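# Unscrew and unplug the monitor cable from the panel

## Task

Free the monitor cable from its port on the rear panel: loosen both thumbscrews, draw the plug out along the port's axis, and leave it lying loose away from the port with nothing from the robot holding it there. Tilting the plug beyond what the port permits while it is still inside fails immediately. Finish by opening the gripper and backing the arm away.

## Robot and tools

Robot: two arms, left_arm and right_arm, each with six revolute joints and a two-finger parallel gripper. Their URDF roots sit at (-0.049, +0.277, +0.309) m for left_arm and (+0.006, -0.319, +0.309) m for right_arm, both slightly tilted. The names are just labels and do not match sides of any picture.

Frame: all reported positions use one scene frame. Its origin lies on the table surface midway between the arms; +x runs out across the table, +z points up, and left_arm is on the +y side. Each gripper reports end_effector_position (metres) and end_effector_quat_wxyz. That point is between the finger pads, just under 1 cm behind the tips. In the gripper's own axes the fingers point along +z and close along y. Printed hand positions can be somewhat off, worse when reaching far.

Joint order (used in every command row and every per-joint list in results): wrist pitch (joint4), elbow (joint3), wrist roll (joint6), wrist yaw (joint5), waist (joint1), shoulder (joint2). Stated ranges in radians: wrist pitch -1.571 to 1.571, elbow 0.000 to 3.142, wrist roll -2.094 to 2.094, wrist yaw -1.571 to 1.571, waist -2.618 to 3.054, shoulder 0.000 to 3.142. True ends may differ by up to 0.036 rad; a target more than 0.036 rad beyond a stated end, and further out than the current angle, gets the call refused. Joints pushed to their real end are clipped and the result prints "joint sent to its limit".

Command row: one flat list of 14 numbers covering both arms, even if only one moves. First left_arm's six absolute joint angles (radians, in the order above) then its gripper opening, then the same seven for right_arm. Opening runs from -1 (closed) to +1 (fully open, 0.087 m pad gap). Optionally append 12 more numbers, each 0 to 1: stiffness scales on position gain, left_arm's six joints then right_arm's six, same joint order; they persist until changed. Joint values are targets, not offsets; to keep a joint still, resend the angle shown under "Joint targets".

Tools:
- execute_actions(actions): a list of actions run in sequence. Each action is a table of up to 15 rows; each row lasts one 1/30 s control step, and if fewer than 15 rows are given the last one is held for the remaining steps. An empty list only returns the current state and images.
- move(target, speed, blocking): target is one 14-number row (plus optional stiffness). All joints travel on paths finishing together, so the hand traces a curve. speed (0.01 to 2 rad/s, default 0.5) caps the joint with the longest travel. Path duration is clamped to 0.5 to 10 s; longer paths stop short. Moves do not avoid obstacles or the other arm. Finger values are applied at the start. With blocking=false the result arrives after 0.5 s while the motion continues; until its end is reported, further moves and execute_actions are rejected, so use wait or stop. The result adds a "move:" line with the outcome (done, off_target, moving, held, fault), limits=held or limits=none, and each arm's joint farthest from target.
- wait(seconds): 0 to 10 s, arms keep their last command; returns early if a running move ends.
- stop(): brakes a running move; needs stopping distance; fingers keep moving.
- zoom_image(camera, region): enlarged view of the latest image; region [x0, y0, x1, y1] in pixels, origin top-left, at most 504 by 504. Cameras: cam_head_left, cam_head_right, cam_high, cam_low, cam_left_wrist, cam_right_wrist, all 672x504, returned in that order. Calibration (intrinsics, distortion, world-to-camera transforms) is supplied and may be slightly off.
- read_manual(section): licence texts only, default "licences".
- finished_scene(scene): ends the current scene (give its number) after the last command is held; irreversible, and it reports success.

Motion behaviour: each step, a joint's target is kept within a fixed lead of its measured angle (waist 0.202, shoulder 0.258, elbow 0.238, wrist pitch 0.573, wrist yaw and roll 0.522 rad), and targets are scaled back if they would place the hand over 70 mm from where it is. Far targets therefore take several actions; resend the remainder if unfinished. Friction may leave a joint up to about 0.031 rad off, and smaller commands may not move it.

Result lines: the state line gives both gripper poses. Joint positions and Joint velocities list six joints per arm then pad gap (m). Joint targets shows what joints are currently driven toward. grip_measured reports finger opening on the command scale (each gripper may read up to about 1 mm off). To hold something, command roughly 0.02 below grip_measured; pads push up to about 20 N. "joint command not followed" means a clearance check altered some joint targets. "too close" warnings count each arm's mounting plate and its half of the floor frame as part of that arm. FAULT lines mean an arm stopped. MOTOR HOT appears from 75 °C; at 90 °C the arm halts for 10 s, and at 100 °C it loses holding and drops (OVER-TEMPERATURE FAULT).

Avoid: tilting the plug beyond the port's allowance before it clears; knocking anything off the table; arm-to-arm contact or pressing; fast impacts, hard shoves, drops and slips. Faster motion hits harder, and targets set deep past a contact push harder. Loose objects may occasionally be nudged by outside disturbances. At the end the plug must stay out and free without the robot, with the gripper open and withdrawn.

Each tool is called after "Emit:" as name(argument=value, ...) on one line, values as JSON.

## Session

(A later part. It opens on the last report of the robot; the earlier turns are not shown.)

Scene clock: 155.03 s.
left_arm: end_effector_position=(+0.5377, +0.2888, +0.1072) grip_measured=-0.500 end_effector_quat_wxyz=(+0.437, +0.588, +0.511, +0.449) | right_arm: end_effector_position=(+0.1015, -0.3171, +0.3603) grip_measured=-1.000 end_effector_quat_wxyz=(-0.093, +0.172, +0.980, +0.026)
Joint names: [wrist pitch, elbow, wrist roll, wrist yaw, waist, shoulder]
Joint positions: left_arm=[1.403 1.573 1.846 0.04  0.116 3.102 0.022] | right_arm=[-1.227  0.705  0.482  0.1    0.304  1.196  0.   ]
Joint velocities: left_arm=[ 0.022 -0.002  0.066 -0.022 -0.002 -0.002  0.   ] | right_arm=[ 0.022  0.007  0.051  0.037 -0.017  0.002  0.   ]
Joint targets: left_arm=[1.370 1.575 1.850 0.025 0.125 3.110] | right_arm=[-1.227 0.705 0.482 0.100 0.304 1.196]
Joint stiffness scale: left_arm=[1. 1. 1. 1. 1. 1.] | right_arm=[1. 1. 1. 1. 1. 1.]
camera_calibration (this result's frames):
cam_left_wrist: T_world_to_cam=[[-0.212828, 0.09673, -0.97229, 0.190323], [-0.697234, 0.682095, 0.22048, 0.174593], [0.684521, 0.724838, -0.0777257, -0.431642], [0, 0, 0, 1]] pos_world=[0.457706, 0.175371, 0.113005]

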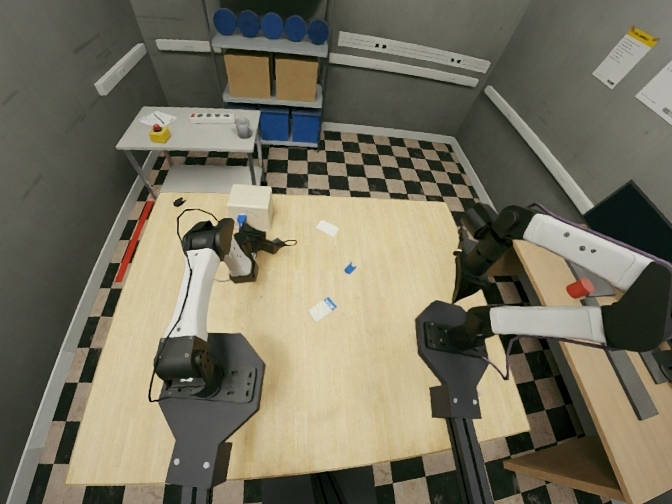

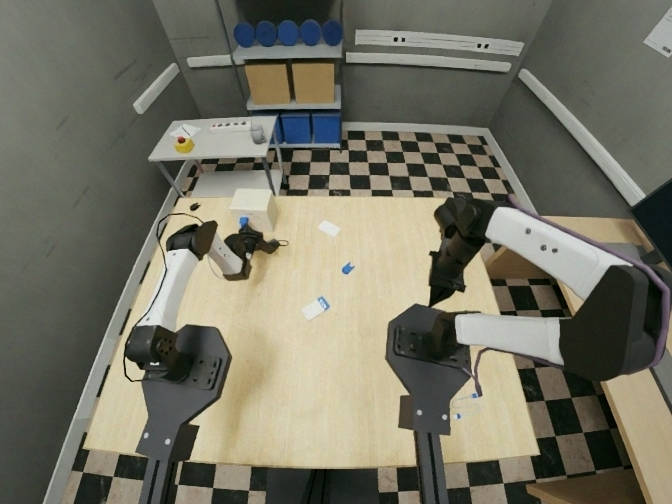

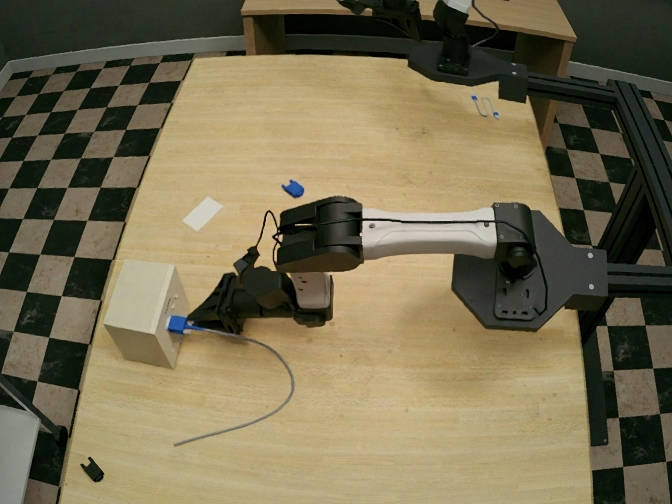

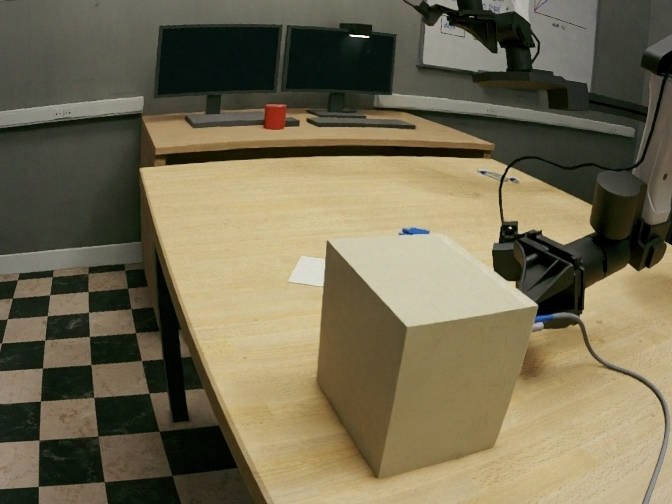

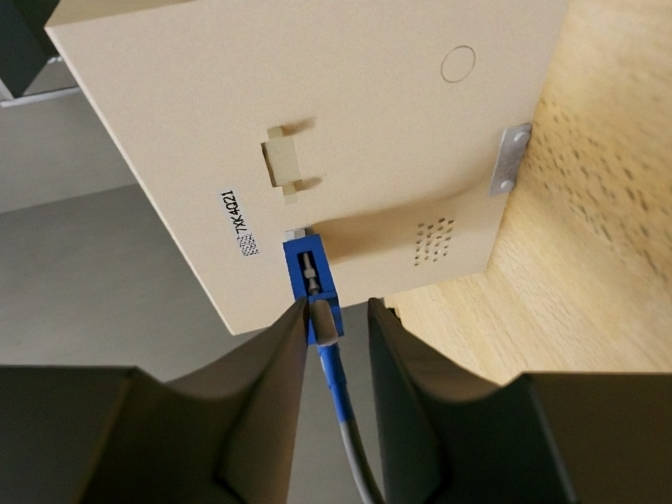

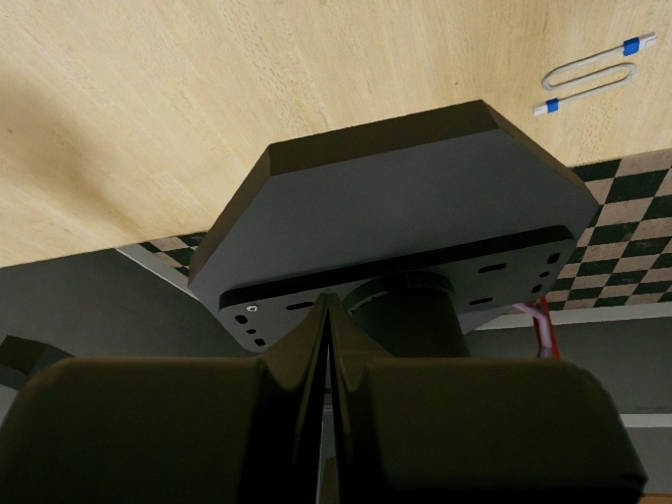

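Emit:
execute_actions(actions=[[[1.28,1.575,1.82,-0.01,0.16,3.135,-0.5,-1.227,0.705,0.482,0.1,0.304,1.196,-1]],[[1.28,1.575,1.82,-0.02,0.182,3.135,-0.5,-1.227,0.705,0.482,0.1,0.304,1.196,-1]],[[1.45,1.575,1.85,0.04,0.142,3.128,-0.5,-1.227,0.705,0.482,0.1,0.304,1.196,-1]],[[1.45,1.575,1.85,0.03,0.117,3.128,-0.5,-1.227,0.705,0.482,0.1,0.304,1.196,-1]],[[1.37,1.575,1.85,0.025,0.127,3.128,-0.5,-1.227,0.705,0.482,0.1,0.304,1.196,-1]],[[1.28,1.575,1.82,-0.01,0.16,3.135,-0.5,-1.227,0.705,0.482,0.1,0.304,1.196,-1]],[[1.28,1.575,1.82,-0.02,0.182,3.135,-0.5,-1.227,0.705,0.482,0.1,0.304,1.196,-1]],[[1.45,1.575,1.85,0.04,0.142,3.128,-0.5,-1.227,0.705,0.482,0.1,0.304,1.196,-1]],[[1.45,1.575,1.85,0.03,0.117,3.128,-0.5,-1.227,0.705,0.482,0.1,0.304,1.196,-1]],[[1.37,1.575,1.85,0.025,0.127,3.128,-0.5,-1.227,0.705,0.482,0.1,0.304,1.196,-1]]])

Emit:
zoom_image(camera="cam_left_wrist", region=[280, 238, 340, 298])

Scene clock: 160.60 s.
left_arm: end_effector_position=(+0.5357, +0.2903, +0.1065) grip_measured=-0.500 end_effector_quat_wxyz=(+0.438, +0.586, +0.509, +0.453) | right_arm: end_effector_position=(+0.1015, -0.3171, +0.3603) grip_measured=-1.000 end_effector_quat_wxyz=(-0.093, +0.172, +0.980, +0.026)
Joint names: [wrist pitch, elbow, wrist roll, wrist yaw, waist, shoulder]
Joint positions: left_arm=[1.42  1.573 1.849 0.043 0.119 3.111 0.022] | right_arm=[-1.227  0.705  0.482  0.1    0.304  1.196  0.   ]
Joint velocities: left_arm=[-0.007 -0.002 -0.081 -0.037  0.017  0.022 -0.   ] | right_arm=[-0.022 -0.027 -0.007 -0.022  0.002 -0.002  0.   ]
Joint targets: left_arm=[1.370 1.575 1.850 0.025 0.127 3.128] | right_arm=[-1.227 0.705 0.482 0.100 0.304 1.196]
Joint stiffness scale: left_arm=[1. 1. 1. 1. 1. 1.] | right_arm=[1. 1. 1. 1. 1. 1.]
joint sent to its limit (left arm) — the command would take the shoulder past its upper limit, so that joint was sent only as far as its limit.
camera_calibration (this result's frames):
cam_left_wrist: T_world_to_cam=[[-0.205033, 0.0992662, -0.973708, 0.184355], [-0.7004, 0.680025, 0.216809, 0.175084], [0.683667, 0.726439, -0.0699017, -0.432302], [0, 0, 0, 1]] pos_world=[0.455979, 0.176679, 0.111329]

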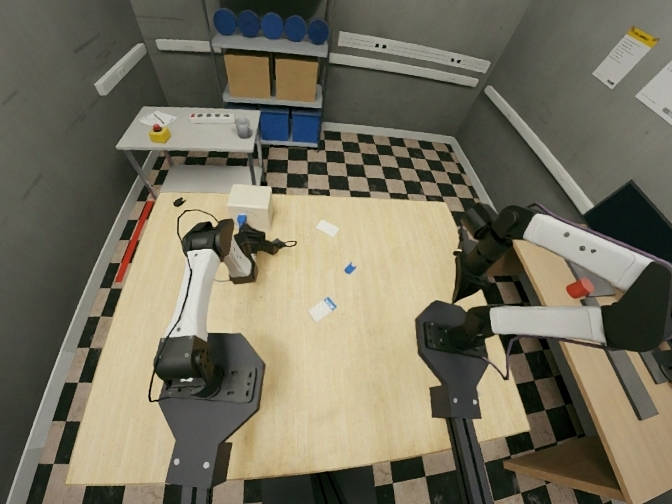

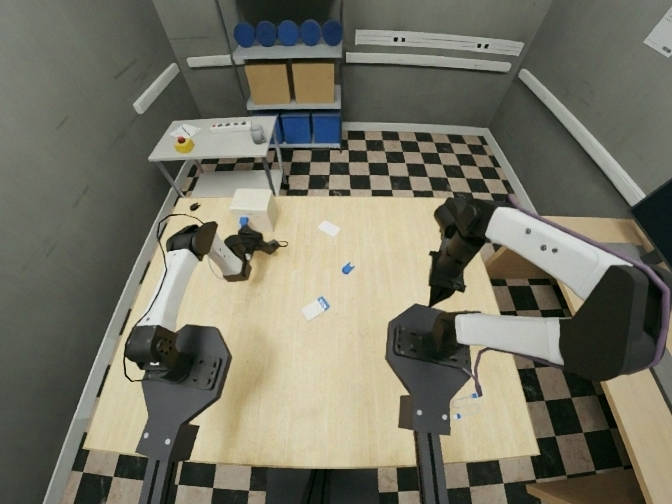

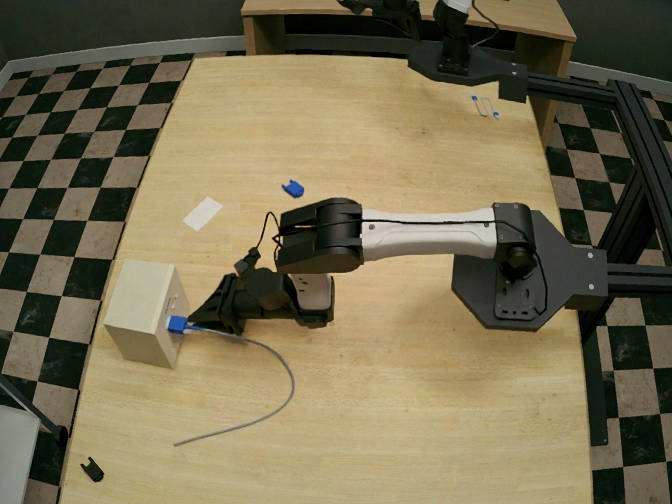

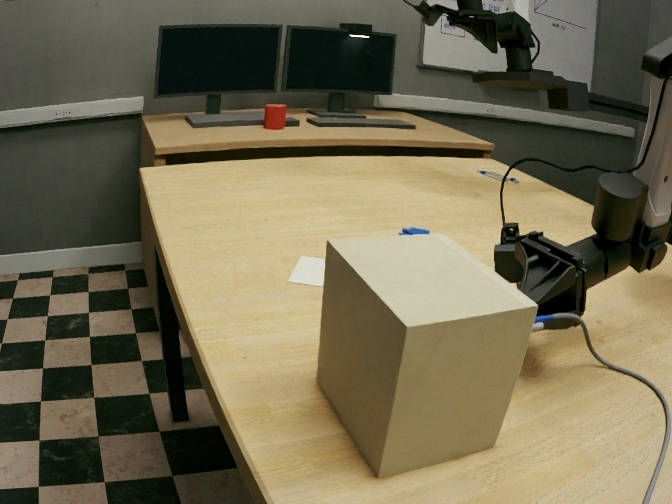

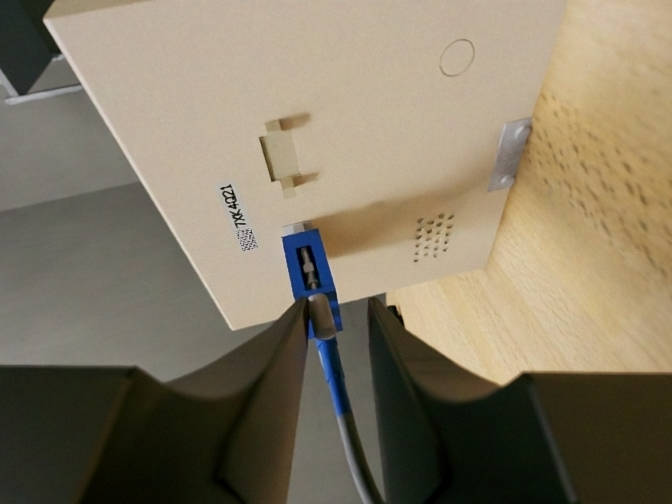

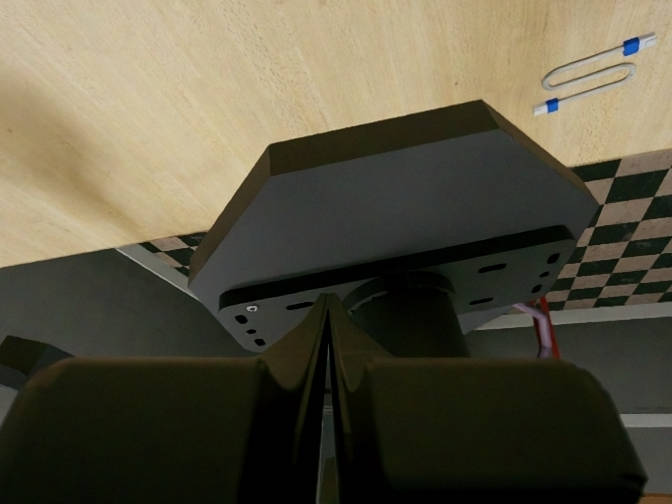

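Region (280, 238, 340, 298) of cam_left_wrist's 672x504 image, scaled by 8.400, with more detail than that image has.

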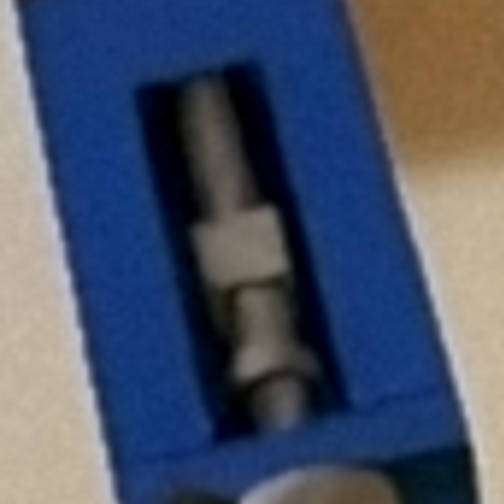

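Emit:
execute_actions(actions=[[[1.445,1.575,1.85,0.035,0.12,3.11,-0.5,-1.227,0.705,0.482,0.1,0.304,1.196,-1]],[[1.44,1.57,1.85,0.035,0.12,3.11,-1,-1.227,0.705,0.482,0.1,0.304,1.196,-1]],[[1.408,1.522,1.63,0.045,0.12,3.056,-1,-1.227,0.705,0.482,0.1,0.304,1.196,-1]],[[1.4,1.492,1.41,0.043,0.12,3.02,-1,-1.227,0.705,0.482,0.1,0.304,1.196,-1]],[[1.39,1.467,1.19,0.025,0.12,2.986,-1,-1.227,0.705,0.482,0.1,0.304,1.196,-1]],[[1.4,1.48,1.2,0.03,0.12,2.995,-0.62,-1.227,0.705,0.482,0.1,0.304,1.196,-1]],[[1.42,1.539,1.53,0.055,0.12,3.068,-0.62,-1.227,0.705,0.482,0.1,0.304,1.196,-1]]])

Emit:
zoom_image(camera="cam_left_wrist", region=[300, 230, 360, 290])

Scene clock: 165.27 s.
left_arm: end_effector_position=(+0.5368, +0.2925, +0.1130) grip_measured=-0.620 end_effector_quat_wxyz=(+0.513, +0.489, +0.596, +0.377) | right_arm: end_effector_position=(+0.1015, -0.3171, +0.3603) grip_measured=-1.000 end_effector_quat_wxyz=(-0.093, +0.172, +0.980, +0.026)
Joint names: [wrist pitch, elbow, wrist roll, wrist yaw, waist, shoulder]
Joint positions: left_arm=[1.427 1.522 1.512 0.044 0.119 3.051 0.017] | right_arm=[-1.227  0.705  0.482  0.1    0.304  1.196  0.   ]
Joint velocities: left_arm=[-0.037 -0.007  0.095 -0.007 -0.017 -0.007 -0.001] | right_arm=[-0.007  0.007  0.007  0.022 -0.007 -0.007  0.   ]
Joint targets: left_arm=[1.420 1.539 1.530 0.055 0.120 3.068] | right_arm=[-1.227 0.705 0.482 0.100 0.304 1.196]
Joint stiffness scale: left_arm=[1. 1. 1. 1. 1. 1.] | right_arm=[1. 1. 1. 1. 1. 1.]
camera_calibration (this result's frames):
cam_left_wrist: T_world_to_cam=[[-0.201416, -0.235949, -0.950663, 0.284151], [-0.746209, 0.665674, -0.00711738, 0.22703], [0.634511, 0.70796, -0.310145, -0.375222], [0, 0, 0, 1]] pos_world=[0.464727, 0.181559, 0.155374]

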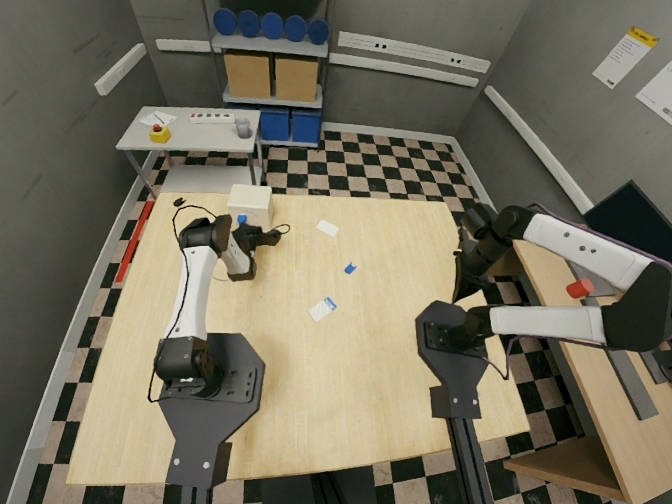

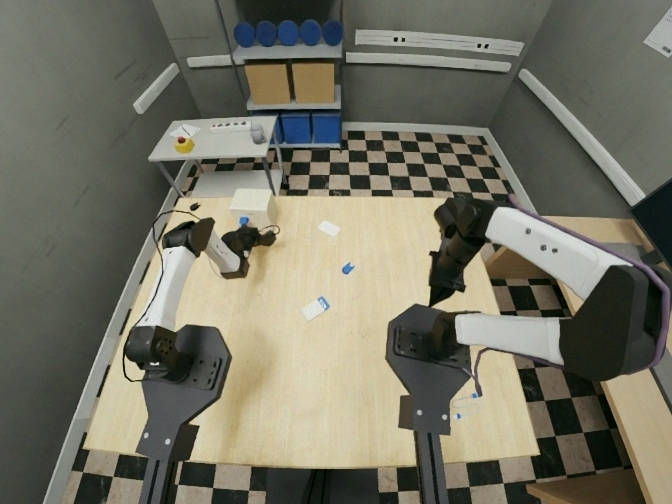

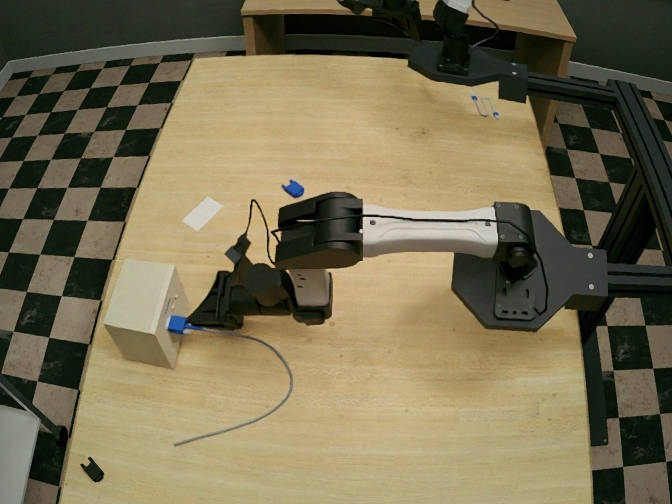

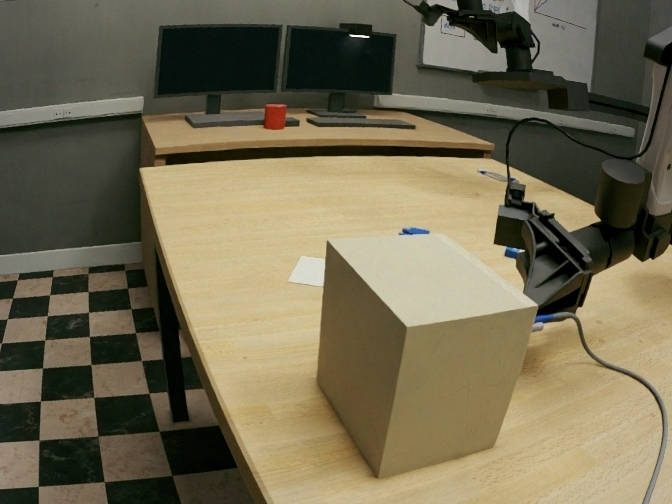

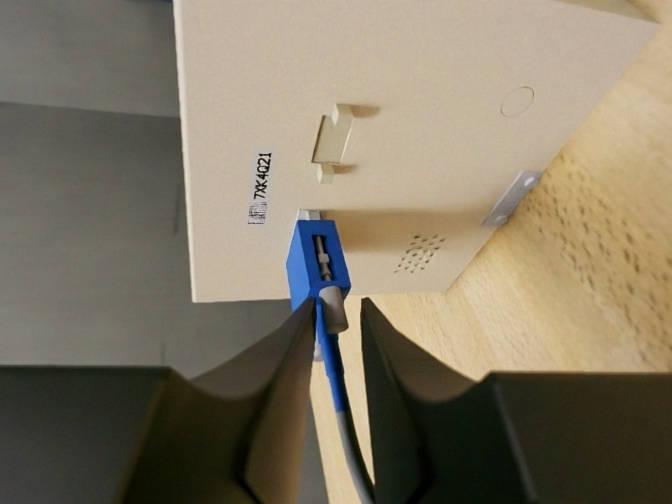

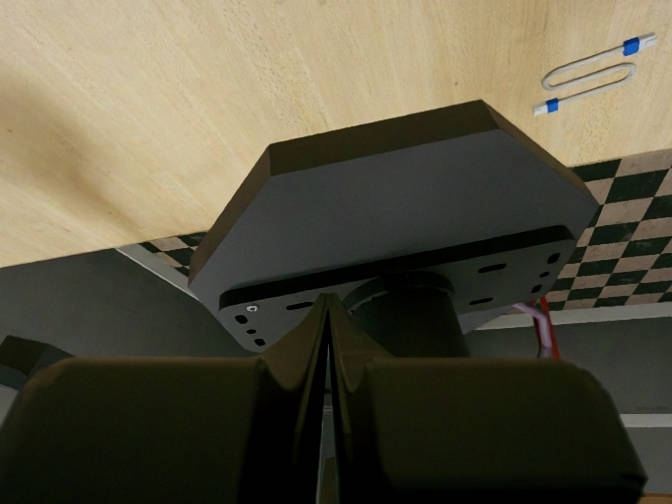

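Region (300, 230, 360, 290) of cam_left_wrist's 672x504 image, scaled by 8.400, with more detail than that image has.

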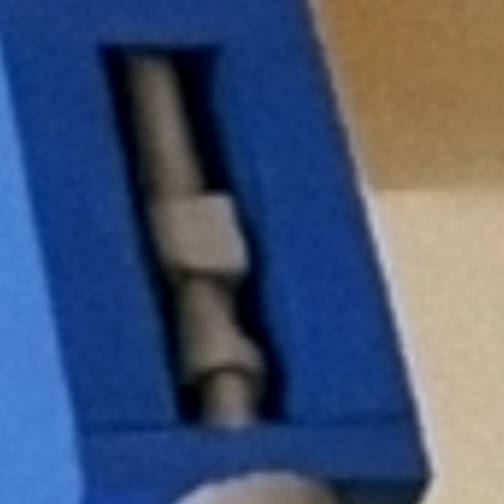

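Emit:
execute_actions(actions=[[[1.43,1.584,1.86,0.045,0.12,3.125,-0.62,-1.227,0.705,0.482,0.1,0.304,1.196,-1]],[[1.43,1.565,1.85,0.045,0.12,3.11,-1,-1.227,0.705,0.482,0.1,0.304,1.196,-1]],[[1.404,1.507,1.52,0.052,0.12,3.038,-1,-1.227,0.705,0.482,0.1,0.304,1.196,-1]],[[1.388,1.462,1.14,0.025,0.12,2.979,-1,-1.227,0.705,0.482,0.1,0.304,1.196,-1]],[[1.374,1.432,0.76,-0.03,0.12,2.929,-1,-1.227,0.705,0.482,0.1,0.304,1.196,-1]],[[1.364,1.412,0.37,-0.112,0.12,2.893,-1,-1.227,0.705,0.482,0.1,0.304,1.196,-1]],[[1.36,1.435,0.39,-0.094,0.12,2.905,-0.75,-1.227,0.705,0.482,0.1,0.304,1.196,-1],[1.36,1.435,0.39,-0.094,0.12,2.905,-0.75,-1.227,0.705,0.482,0.1,0.304,1.196,-1],[1.36,1.435,0.39,-0.094,0.12,2.905,-0.75,-1.227,0.705,0.482,0.1,0.304,1.196,-1],[1.36,1.435,0.39,-0.094,0.12,2.905,-0.75,-1.227,0.705,0.482,0.1,0.304,1.196,-1],[1.36,1.435,0.39,-0.094,0.12,2.905,-0.75,-1.227,0.705,0.482,0.1,0.304,1.196,-1],[1.385,1.465,0.8,-0.005,0.12,2.955,-0.72,-1.227,0.705,0.482,0.1,0.304,1.196,-1]],[[1.405,1.515,1.35,0.05,0.12,3.035,-0.62,-1.227,0.705,0.482,0.1,0.304,1.196,-1]],[[1.43,1.584,1.86,0.045,0.12,3.125,-0.62,-1.227,0.705,0.482,0.1,0.304,1.196,-1]],[[1.43,1.565,1.85,0.045,0.12,3.11,-1,-1.227,0.705,0.482,0.1,0.304,1.196,-1]],[[1.404,1.507,1.52,0.052,0.12,3.038,-1,-1.227,0.705,0.482,0.1,0.304,1.196,-1]],[[1.388,1.462,1.14,0.025,0.12,2.979,-1,-1.227,0.705,0.482,0.1,0.304,1.196,-1]],[[1.374,1.432,0.76,-0.03,0.12,2.929,-1,-1.227,0.705,0.482,0.1,0.304,1.196,-1]],[[1.364,1.412,0.37,-0.112,0.12,2.893,-1,-1.227,0.705,0.482,0.1,0.304,1.196,-1]],[[1.36,1.435,0.39,-0.094,0.12,2.905,-0.75,-1.227,0.705,0.482,0.1,0.304,1.196,-1],[1.36,1.435,0.39,-0.094,0.12,2.905,-0.75,-1.227,0.705,0.482,0.1,0.304,1.196,-1],[1.36,1.435,0.39,-0.094,0.12,2.905,-0.75,-1.227,0.705,0.482,0.1,0.304,1.196,-1],[1.36,1.435,0.39,-0.094,0.12,2.905,-0.75,-1.227,0.705,0.482,0.1,0.304,1.196,-1],[1.36,1.435,0.39,-0.094,0.12,2.905,-0.75,-1.227,0.705,0.482,0.1,0.304,1.196,-1],[1.385,1.465,0.8,-0.005,0.12,2.955,-0.72,-1.227,0.705,0.482,0.1,0.304,1.196,-1]],[[1.405,1.515,1.35,0.05,0.12,3.035,-0.62,-1.227,0.705,0.482,0.1,0.304,1.196,-1]],[[1.43,1.584,1.86,0.045,0.12,3.125,-0.62,-1.227,0.705,0.482,0.1,0.304,1.196,-1]],[[1.43,1.565,1.85,0.045,0.12,3.11,-1,-1.227,0.705,0.482,0.1,0.304,1.196,-1]],[[1.404,1.507,1.52,0.052,0.12,3.038,-1,-1.227,0.705,0.482,0.1,0.304,1.196,-1]],[[1.388,1.462,1.14,0.025,0.12,2.979,-1,-1.227,0.705,0.482,0.1,0.304,1.196,-1]],[[1.374,1.432,0.76,-0.03,0.12,2.929,-1,-1.227,0.705,0.482,0.1,0.304,1.196,-1]],[[1.364,1.412,0.37,-0.112,0.12,2.893,-1,-1.227,0.705,0.482,0.1,0.304,1.196,-1]],[[1.36,1.435,0.39,-0.094,0.12,2.905,-0.75,-1.227,0.705,0.482,0.1,0.304,1.196,-1],[1.36,1.435,0.39,-0.094,0.12,2.905,-0.75,-1.227,0.705,0.482,0.1,0.304,1.196,-1],[1.36,1.435,0.39,-0.094,0.12,2.905,-0.75,-1.227,0.705,0.482,0.1,0.304,1.196,-1],[1.36,1.435,0.39,-0.094,0.12,2.905,-0.75,-1.227,0.705,0.482,0.1,0.304,1.196,-1],[1.36,1.435,0.39,-0.094,0.12,2.905,-0.75,-1.227,0.705,0.482,0.1,0.304,1.196,-1],[1.385,1.465,0.8,-0.005,0.12,2.955,-0.72,-1.227,0.705,0.482,0.1,0.304,1.196,-1]],[[1.4,1.495,1.2,0.04,0.12,3.008,-0.62,-1.227,0.705,0.482,0.1,0.304,1.196,-1]],[[1.42,1.539,1.53,0.055,0.12,3.068,-0.62,-1.227,0.705,0.482,0.1,0.304,1.196,-1]]])

Emit:
zoom_image(camera="cam_left_wrist", region=[300, 230, 360, 290])

Scene clock: 179.77 s.
left_arm: end_effector_position=(+0.5371, +0.2905, +0.1136) grip_measured=-0.620 end_effector_quat_wxyz=(+0.514, +0.489, +0.596, +0.377) | right_arm: end_effector_position=(+0.1015, -0.3171, +0.3603) grip_measured=-1.000 end_effector_quat_wxyz=(-0.093, +0.172, +0.980, +0.026)
Joint names: [wrist pitch, elbow, wrist roll, wrist yaw, waist, shoulder]
Joint positions: left_arm=[1.428 1.523 1.511 0.043 0.115 3.051 0.017] | right_arm=[-1.227  0.705  0.482  0.1    0.304  1.196  0.   ]
Joint velocities: left_arm=[-0.007  0.007  0.125  0.022  0.007 -0.002 -0.001] | right_arm=[ 0.051 -0.002  0.022 -0.125 -0.002 -0.022  0.   ]
Joint targets: left_arm=[1.420 1.539 1.530 0.055 0.120 3.068] | right_arm=[-1.227 0.705 0.482 0.100 0.304 1.196]
Joint stiffness scale: left_arm=[1. 1. 1. 1. 1. 1.] | right_arm=[1. 1. 1. 1. 1. 1.]
camera_calibration (this result's frames):
cam_left_wrist: T_world_to_cam=[[-0.200469, -0.236307, -0.950774, 0.283942], [-0.744674, 0.66737, -0.0088565, 0.227473], [0.636611, 0.706241, -0.309759, -0.37446], [0, 0, 0, 1]] pos_world=[0.4647, 0.179748, 0.155987]

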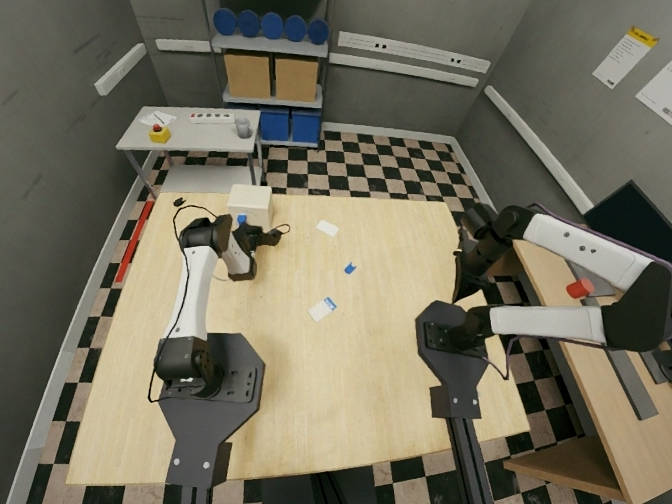

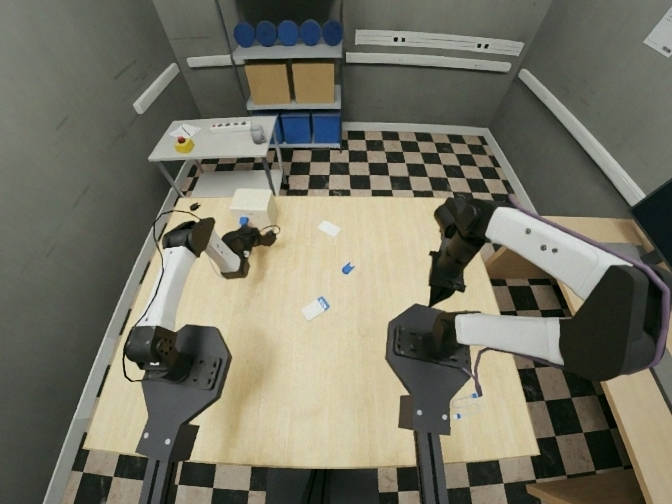

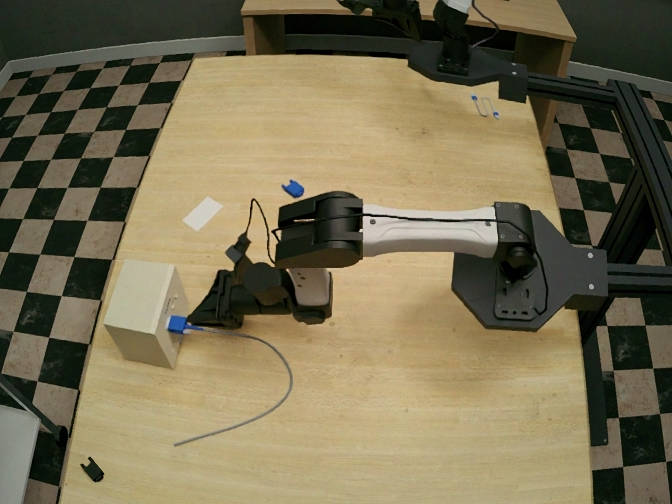

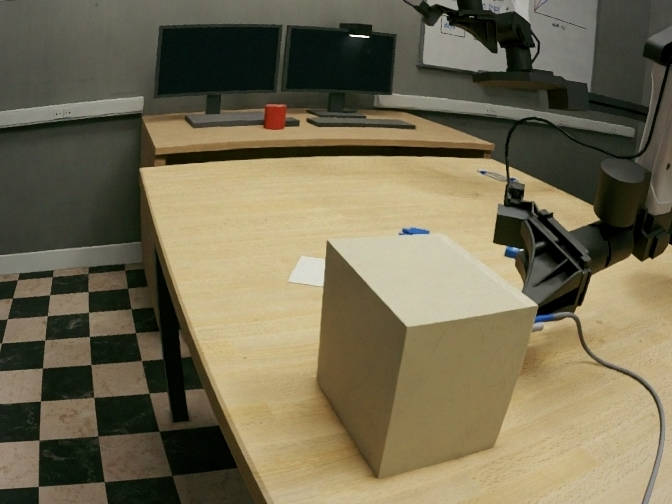

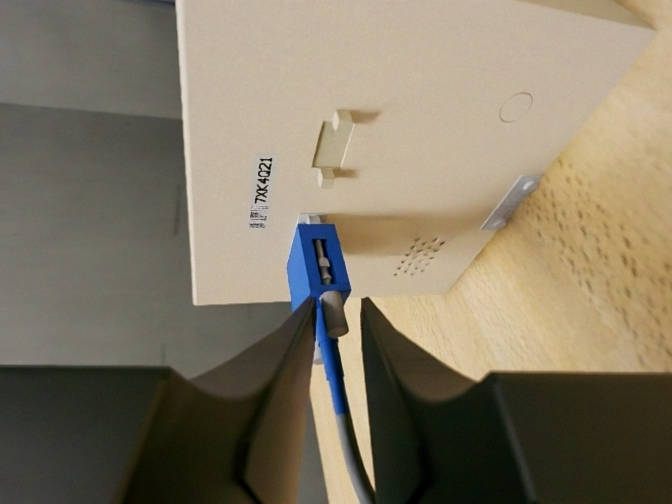

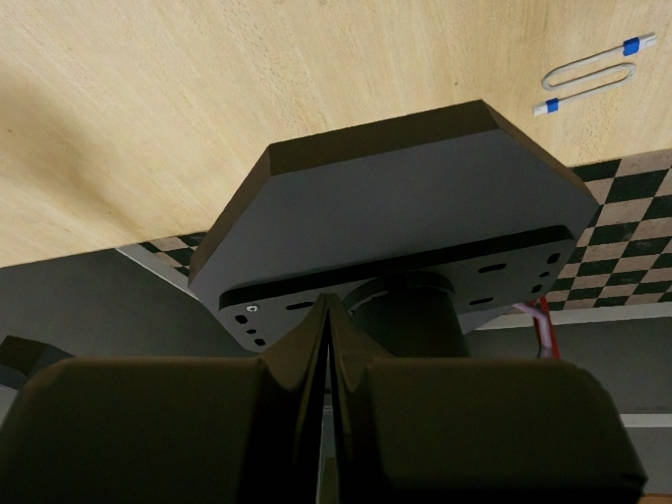

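Region (300, 230, 360, 290) of cam_left_wrist's 672x504 image, scaled by 8.400, with more detail than that image has.

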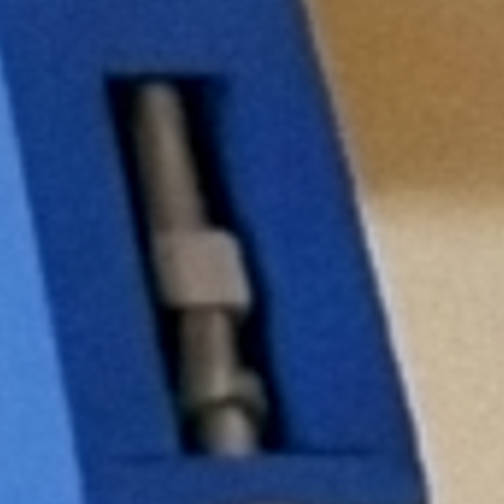

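Emit:
execute_actions(actions=[[[1.45,1.59,1.86,0.03,0.125,3.128,-0.5,-1.227,0.705,0.482,0.1,0.304,1.196,-1]],[[1.37,1.575,1.85,0.025,0.127,3.128,-0.5,-1.227,0.705,0.482,0.1,0.304,1.196,-1]],[[1.3,1.575,1.82,0.0,0.15,3.132,-0.5,-1.227,0.705,0.482,0.1,0.304,1.196,-1]],[[1.3,1.575,1.82,0.0,0.165,3.132,-0.5,-1.227,0.705,0.482,0.1,0.304,1.196,-1]]])

Scene clock: 182.20 s.
left_arm: end_effector_position=(+0.5347, +0.2906, +0.1039) grip_measured=-0.499 end_effector_quat_wxyz=(+0.441, +0.588, +0.508, +0.450) | right_arm: end_effector_position=(+0.1015, -0.3171, +0.3603) grip_measured=-1.000 end_effector_quat_wxyz=(-0.093, +0.172, +0.980, +0.026)
Joint names: [wrist pitch, elbow, wrist roll, wrist yaw, waist, shoulder]
Joint positions: left_arm=[1.422 1.574 1.848 0.056 0.125 3.117 0.022] | right_arm=[-1.227  0.705  0.482  0.1    0.304  1.196  0.   ]
Joint velocities: left_arm=[ 0.007 -0.012  0.007 -0.022  0.002 -0.007 -0.001] | right_arm=[-0.066  0.002  0.022  0.037 -0.007 -0.007  0.   ]
Joint targets: left_arm=[1.300 1.575 1.820 -0.000 0.165 3.132] | right_arm=[-1.227 0.705 0.482 0.100 0.304 1.196]
Joint stiffness scale: left_arm=[1. 1. 1. 1. 1. 1.] | right_arm=[1. 1. 1. 1. 1. 1.]
camera_calibration (this result's frames):
cam_left_wrist: T_world_to_cam=[[-0.205411, 0.0970438, -0.973853, 0.182455], [-0.694594, 0.686548, 0.214922, 0.169897], [0.689453, 0.72058, -0.0736181, -0.433004], [0, 0, 0, 1]] pos_world=[0.454024, 0.177665, 0.109293]

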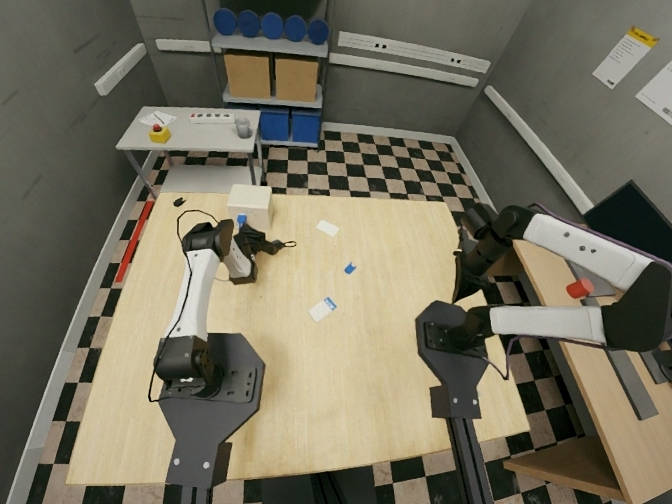

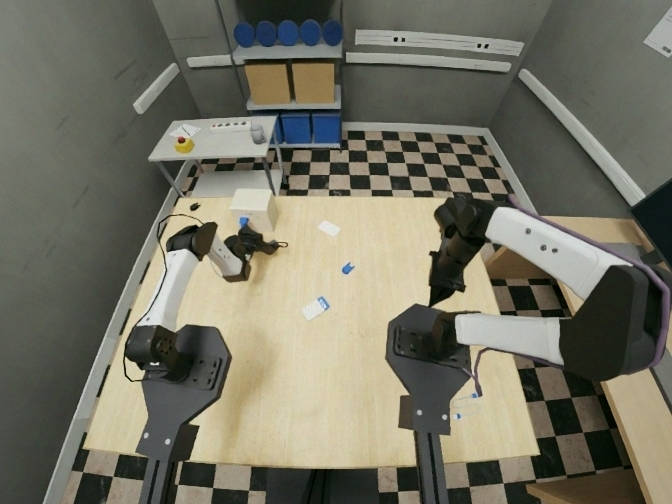

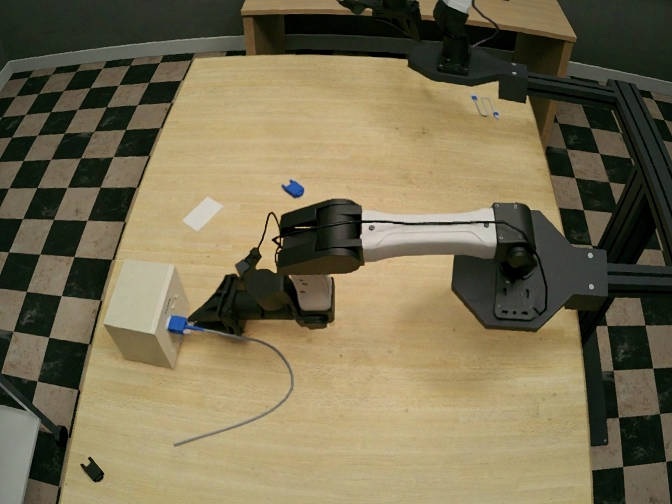

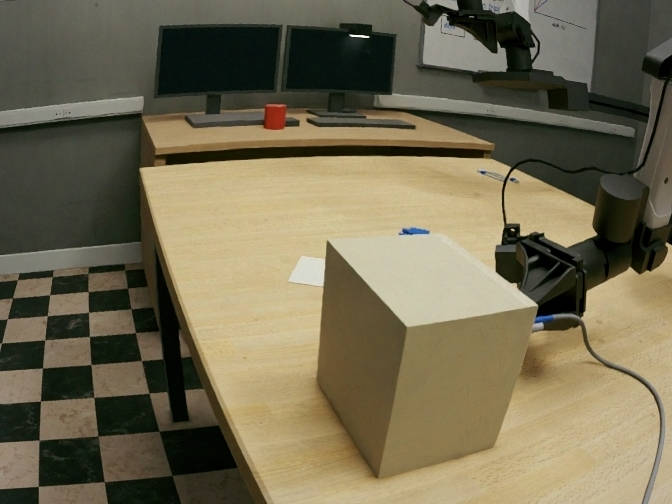

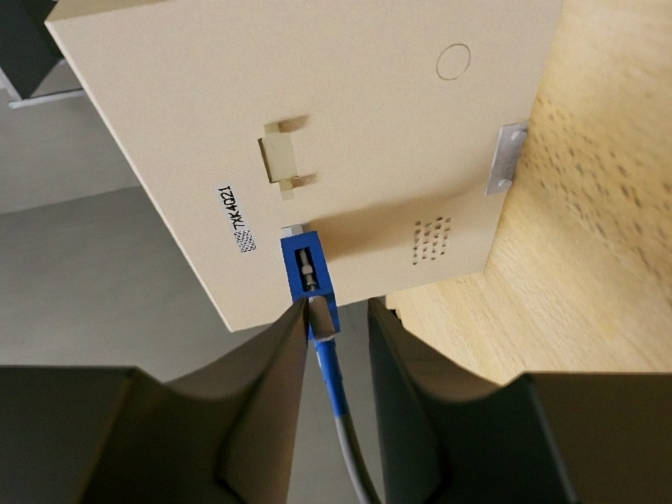

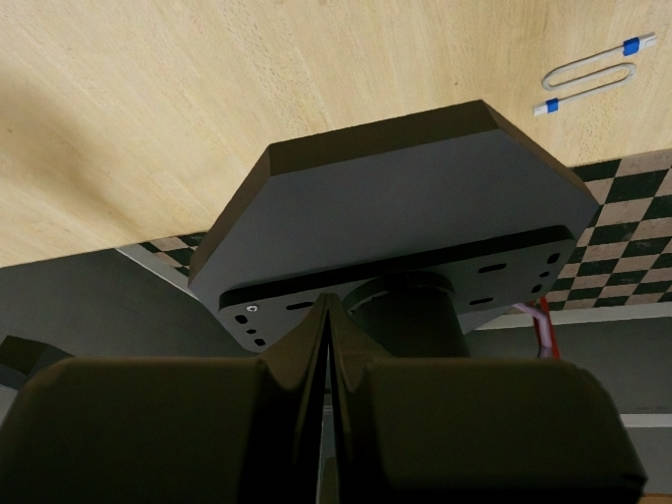

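Emit:
execute_actions(actions=[[[1.46,1.575,1.85,0.03,0.125,3.115,-0.5,-1.227,0.705,0.482,0.1,0.304,1.196,-1]],[[1.38,1.575,1.85,0.025,0.135,3.115,-0.5,-1.227,0.705,0.482,0.1,0.304,1.196,-1]],[[1.37,1.575,1.84,0.02,0.16,3.115,-0.5,-1.227,0.705,0.482,0.1,0.304,1.196,-1]]])

Scene clock: 184.00 s.
left_arm: end_effector_position=(+0.5350, +0.3023, +0.1063) grip_measured=-0.500 end_effector_quat_wxyz=(+0.435, +0.580, +0.513, +0.459) | right_arm: end_effector_position=(+0.1015, -0.3171, +0.3603) grip_measured=-1.000 end_effector_quat_wxyz=(-0.093, +0.172, +0.980, +0.026)
Joint names: [wrist pitch, elbow, wrist roll, wrist yaw, waist, shoulder]
Joint positions: left_arm=[1.43  1.574 1.849 0.046 0.14  3.113 0.022] | right_arm=[-1.227  0.705  0.482  0.1    0.304  1.196  0.   ]
Joint velocities: left_arm=[-0.037  0.007 -0.022 -0.037 -0.002 -0.007 -0.001] | right_arm=[-0.022  0.007  0.066  0.11  -0.007 -0.017  0.   ]
Joint targets: left_arm=[1.370 1.575 1.840 0.020 0.160 3.115] | right_arm=[-1.227 0.705 0.482 0.100 0.304 1.196]
Joint stiffness scale: left_arm=[1. 1. 1. 1. 1. 1.] | right_arm=[1. 1. 1. 1. 1. 1.]
camera_calibration (this result's frames):
cam_left_wrist: T_world_to_cam=[[-0.200809, 0.0970955, -0.974807, 0.181297], [-0.714477, 0.666274, 0.213545, 0.178474], [0.670223, 0.739358, -0.0644213, -0.43781], [0, 0, 0, 1]] pos_world=[0.457352, 0.187183, 0.110413]

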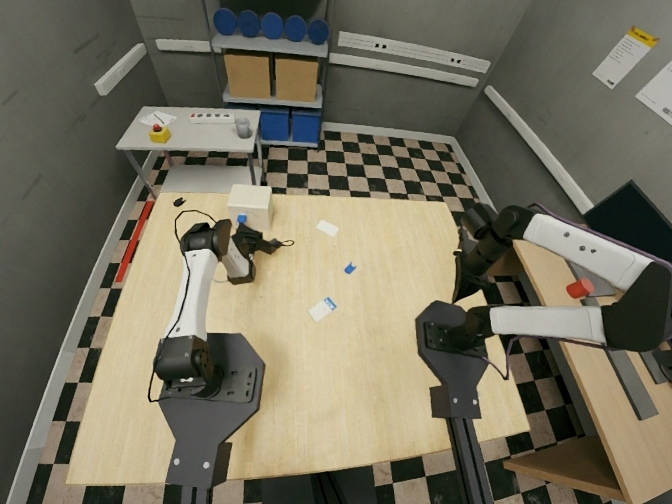

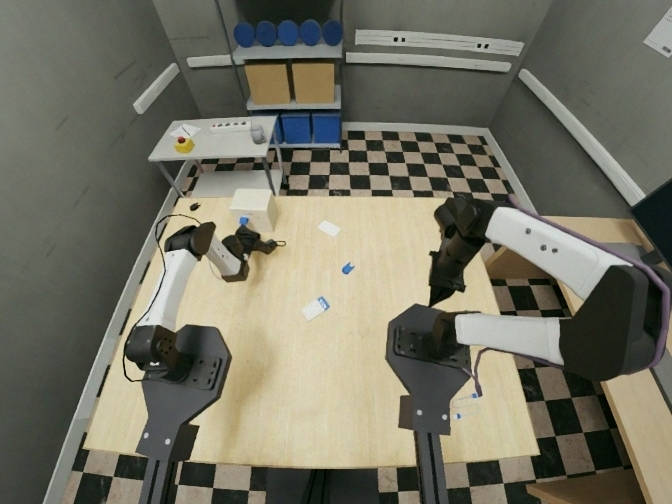

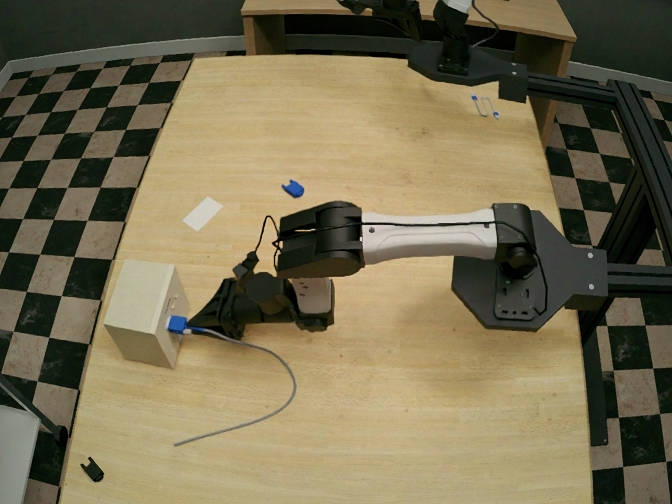

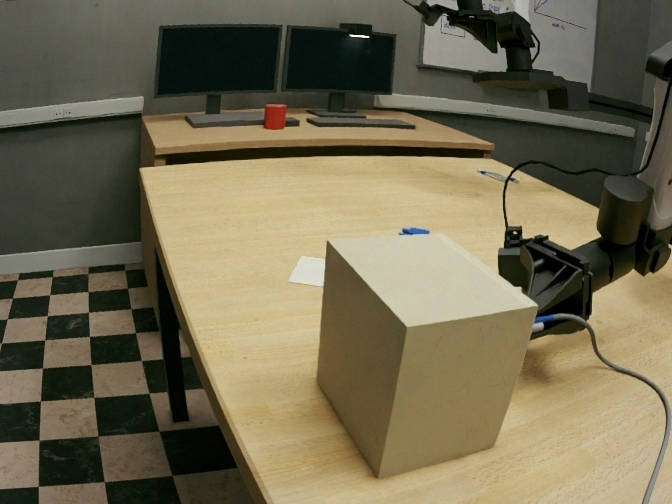

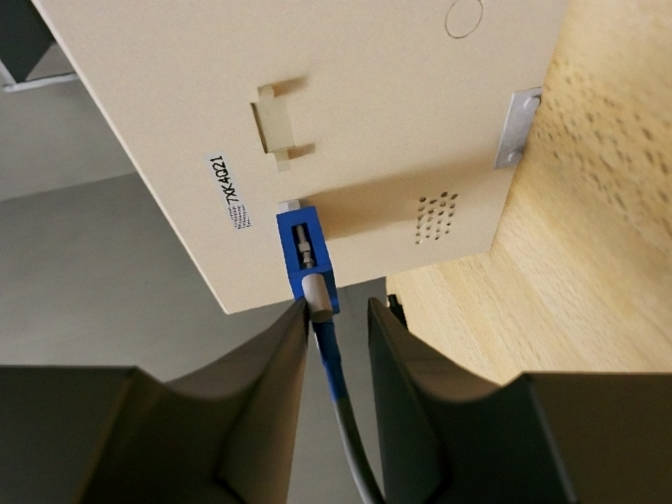

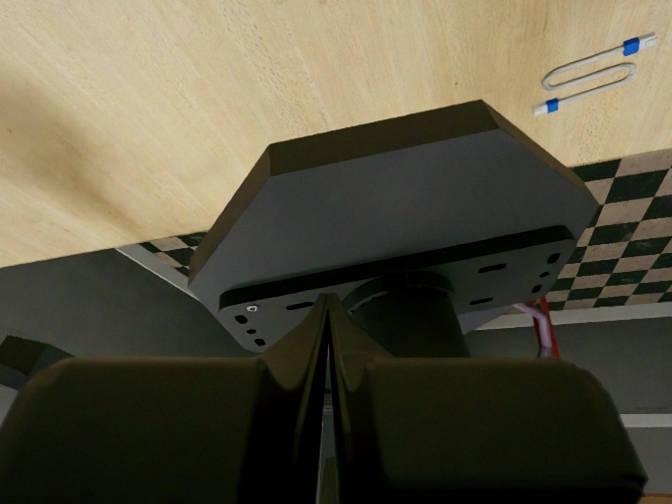

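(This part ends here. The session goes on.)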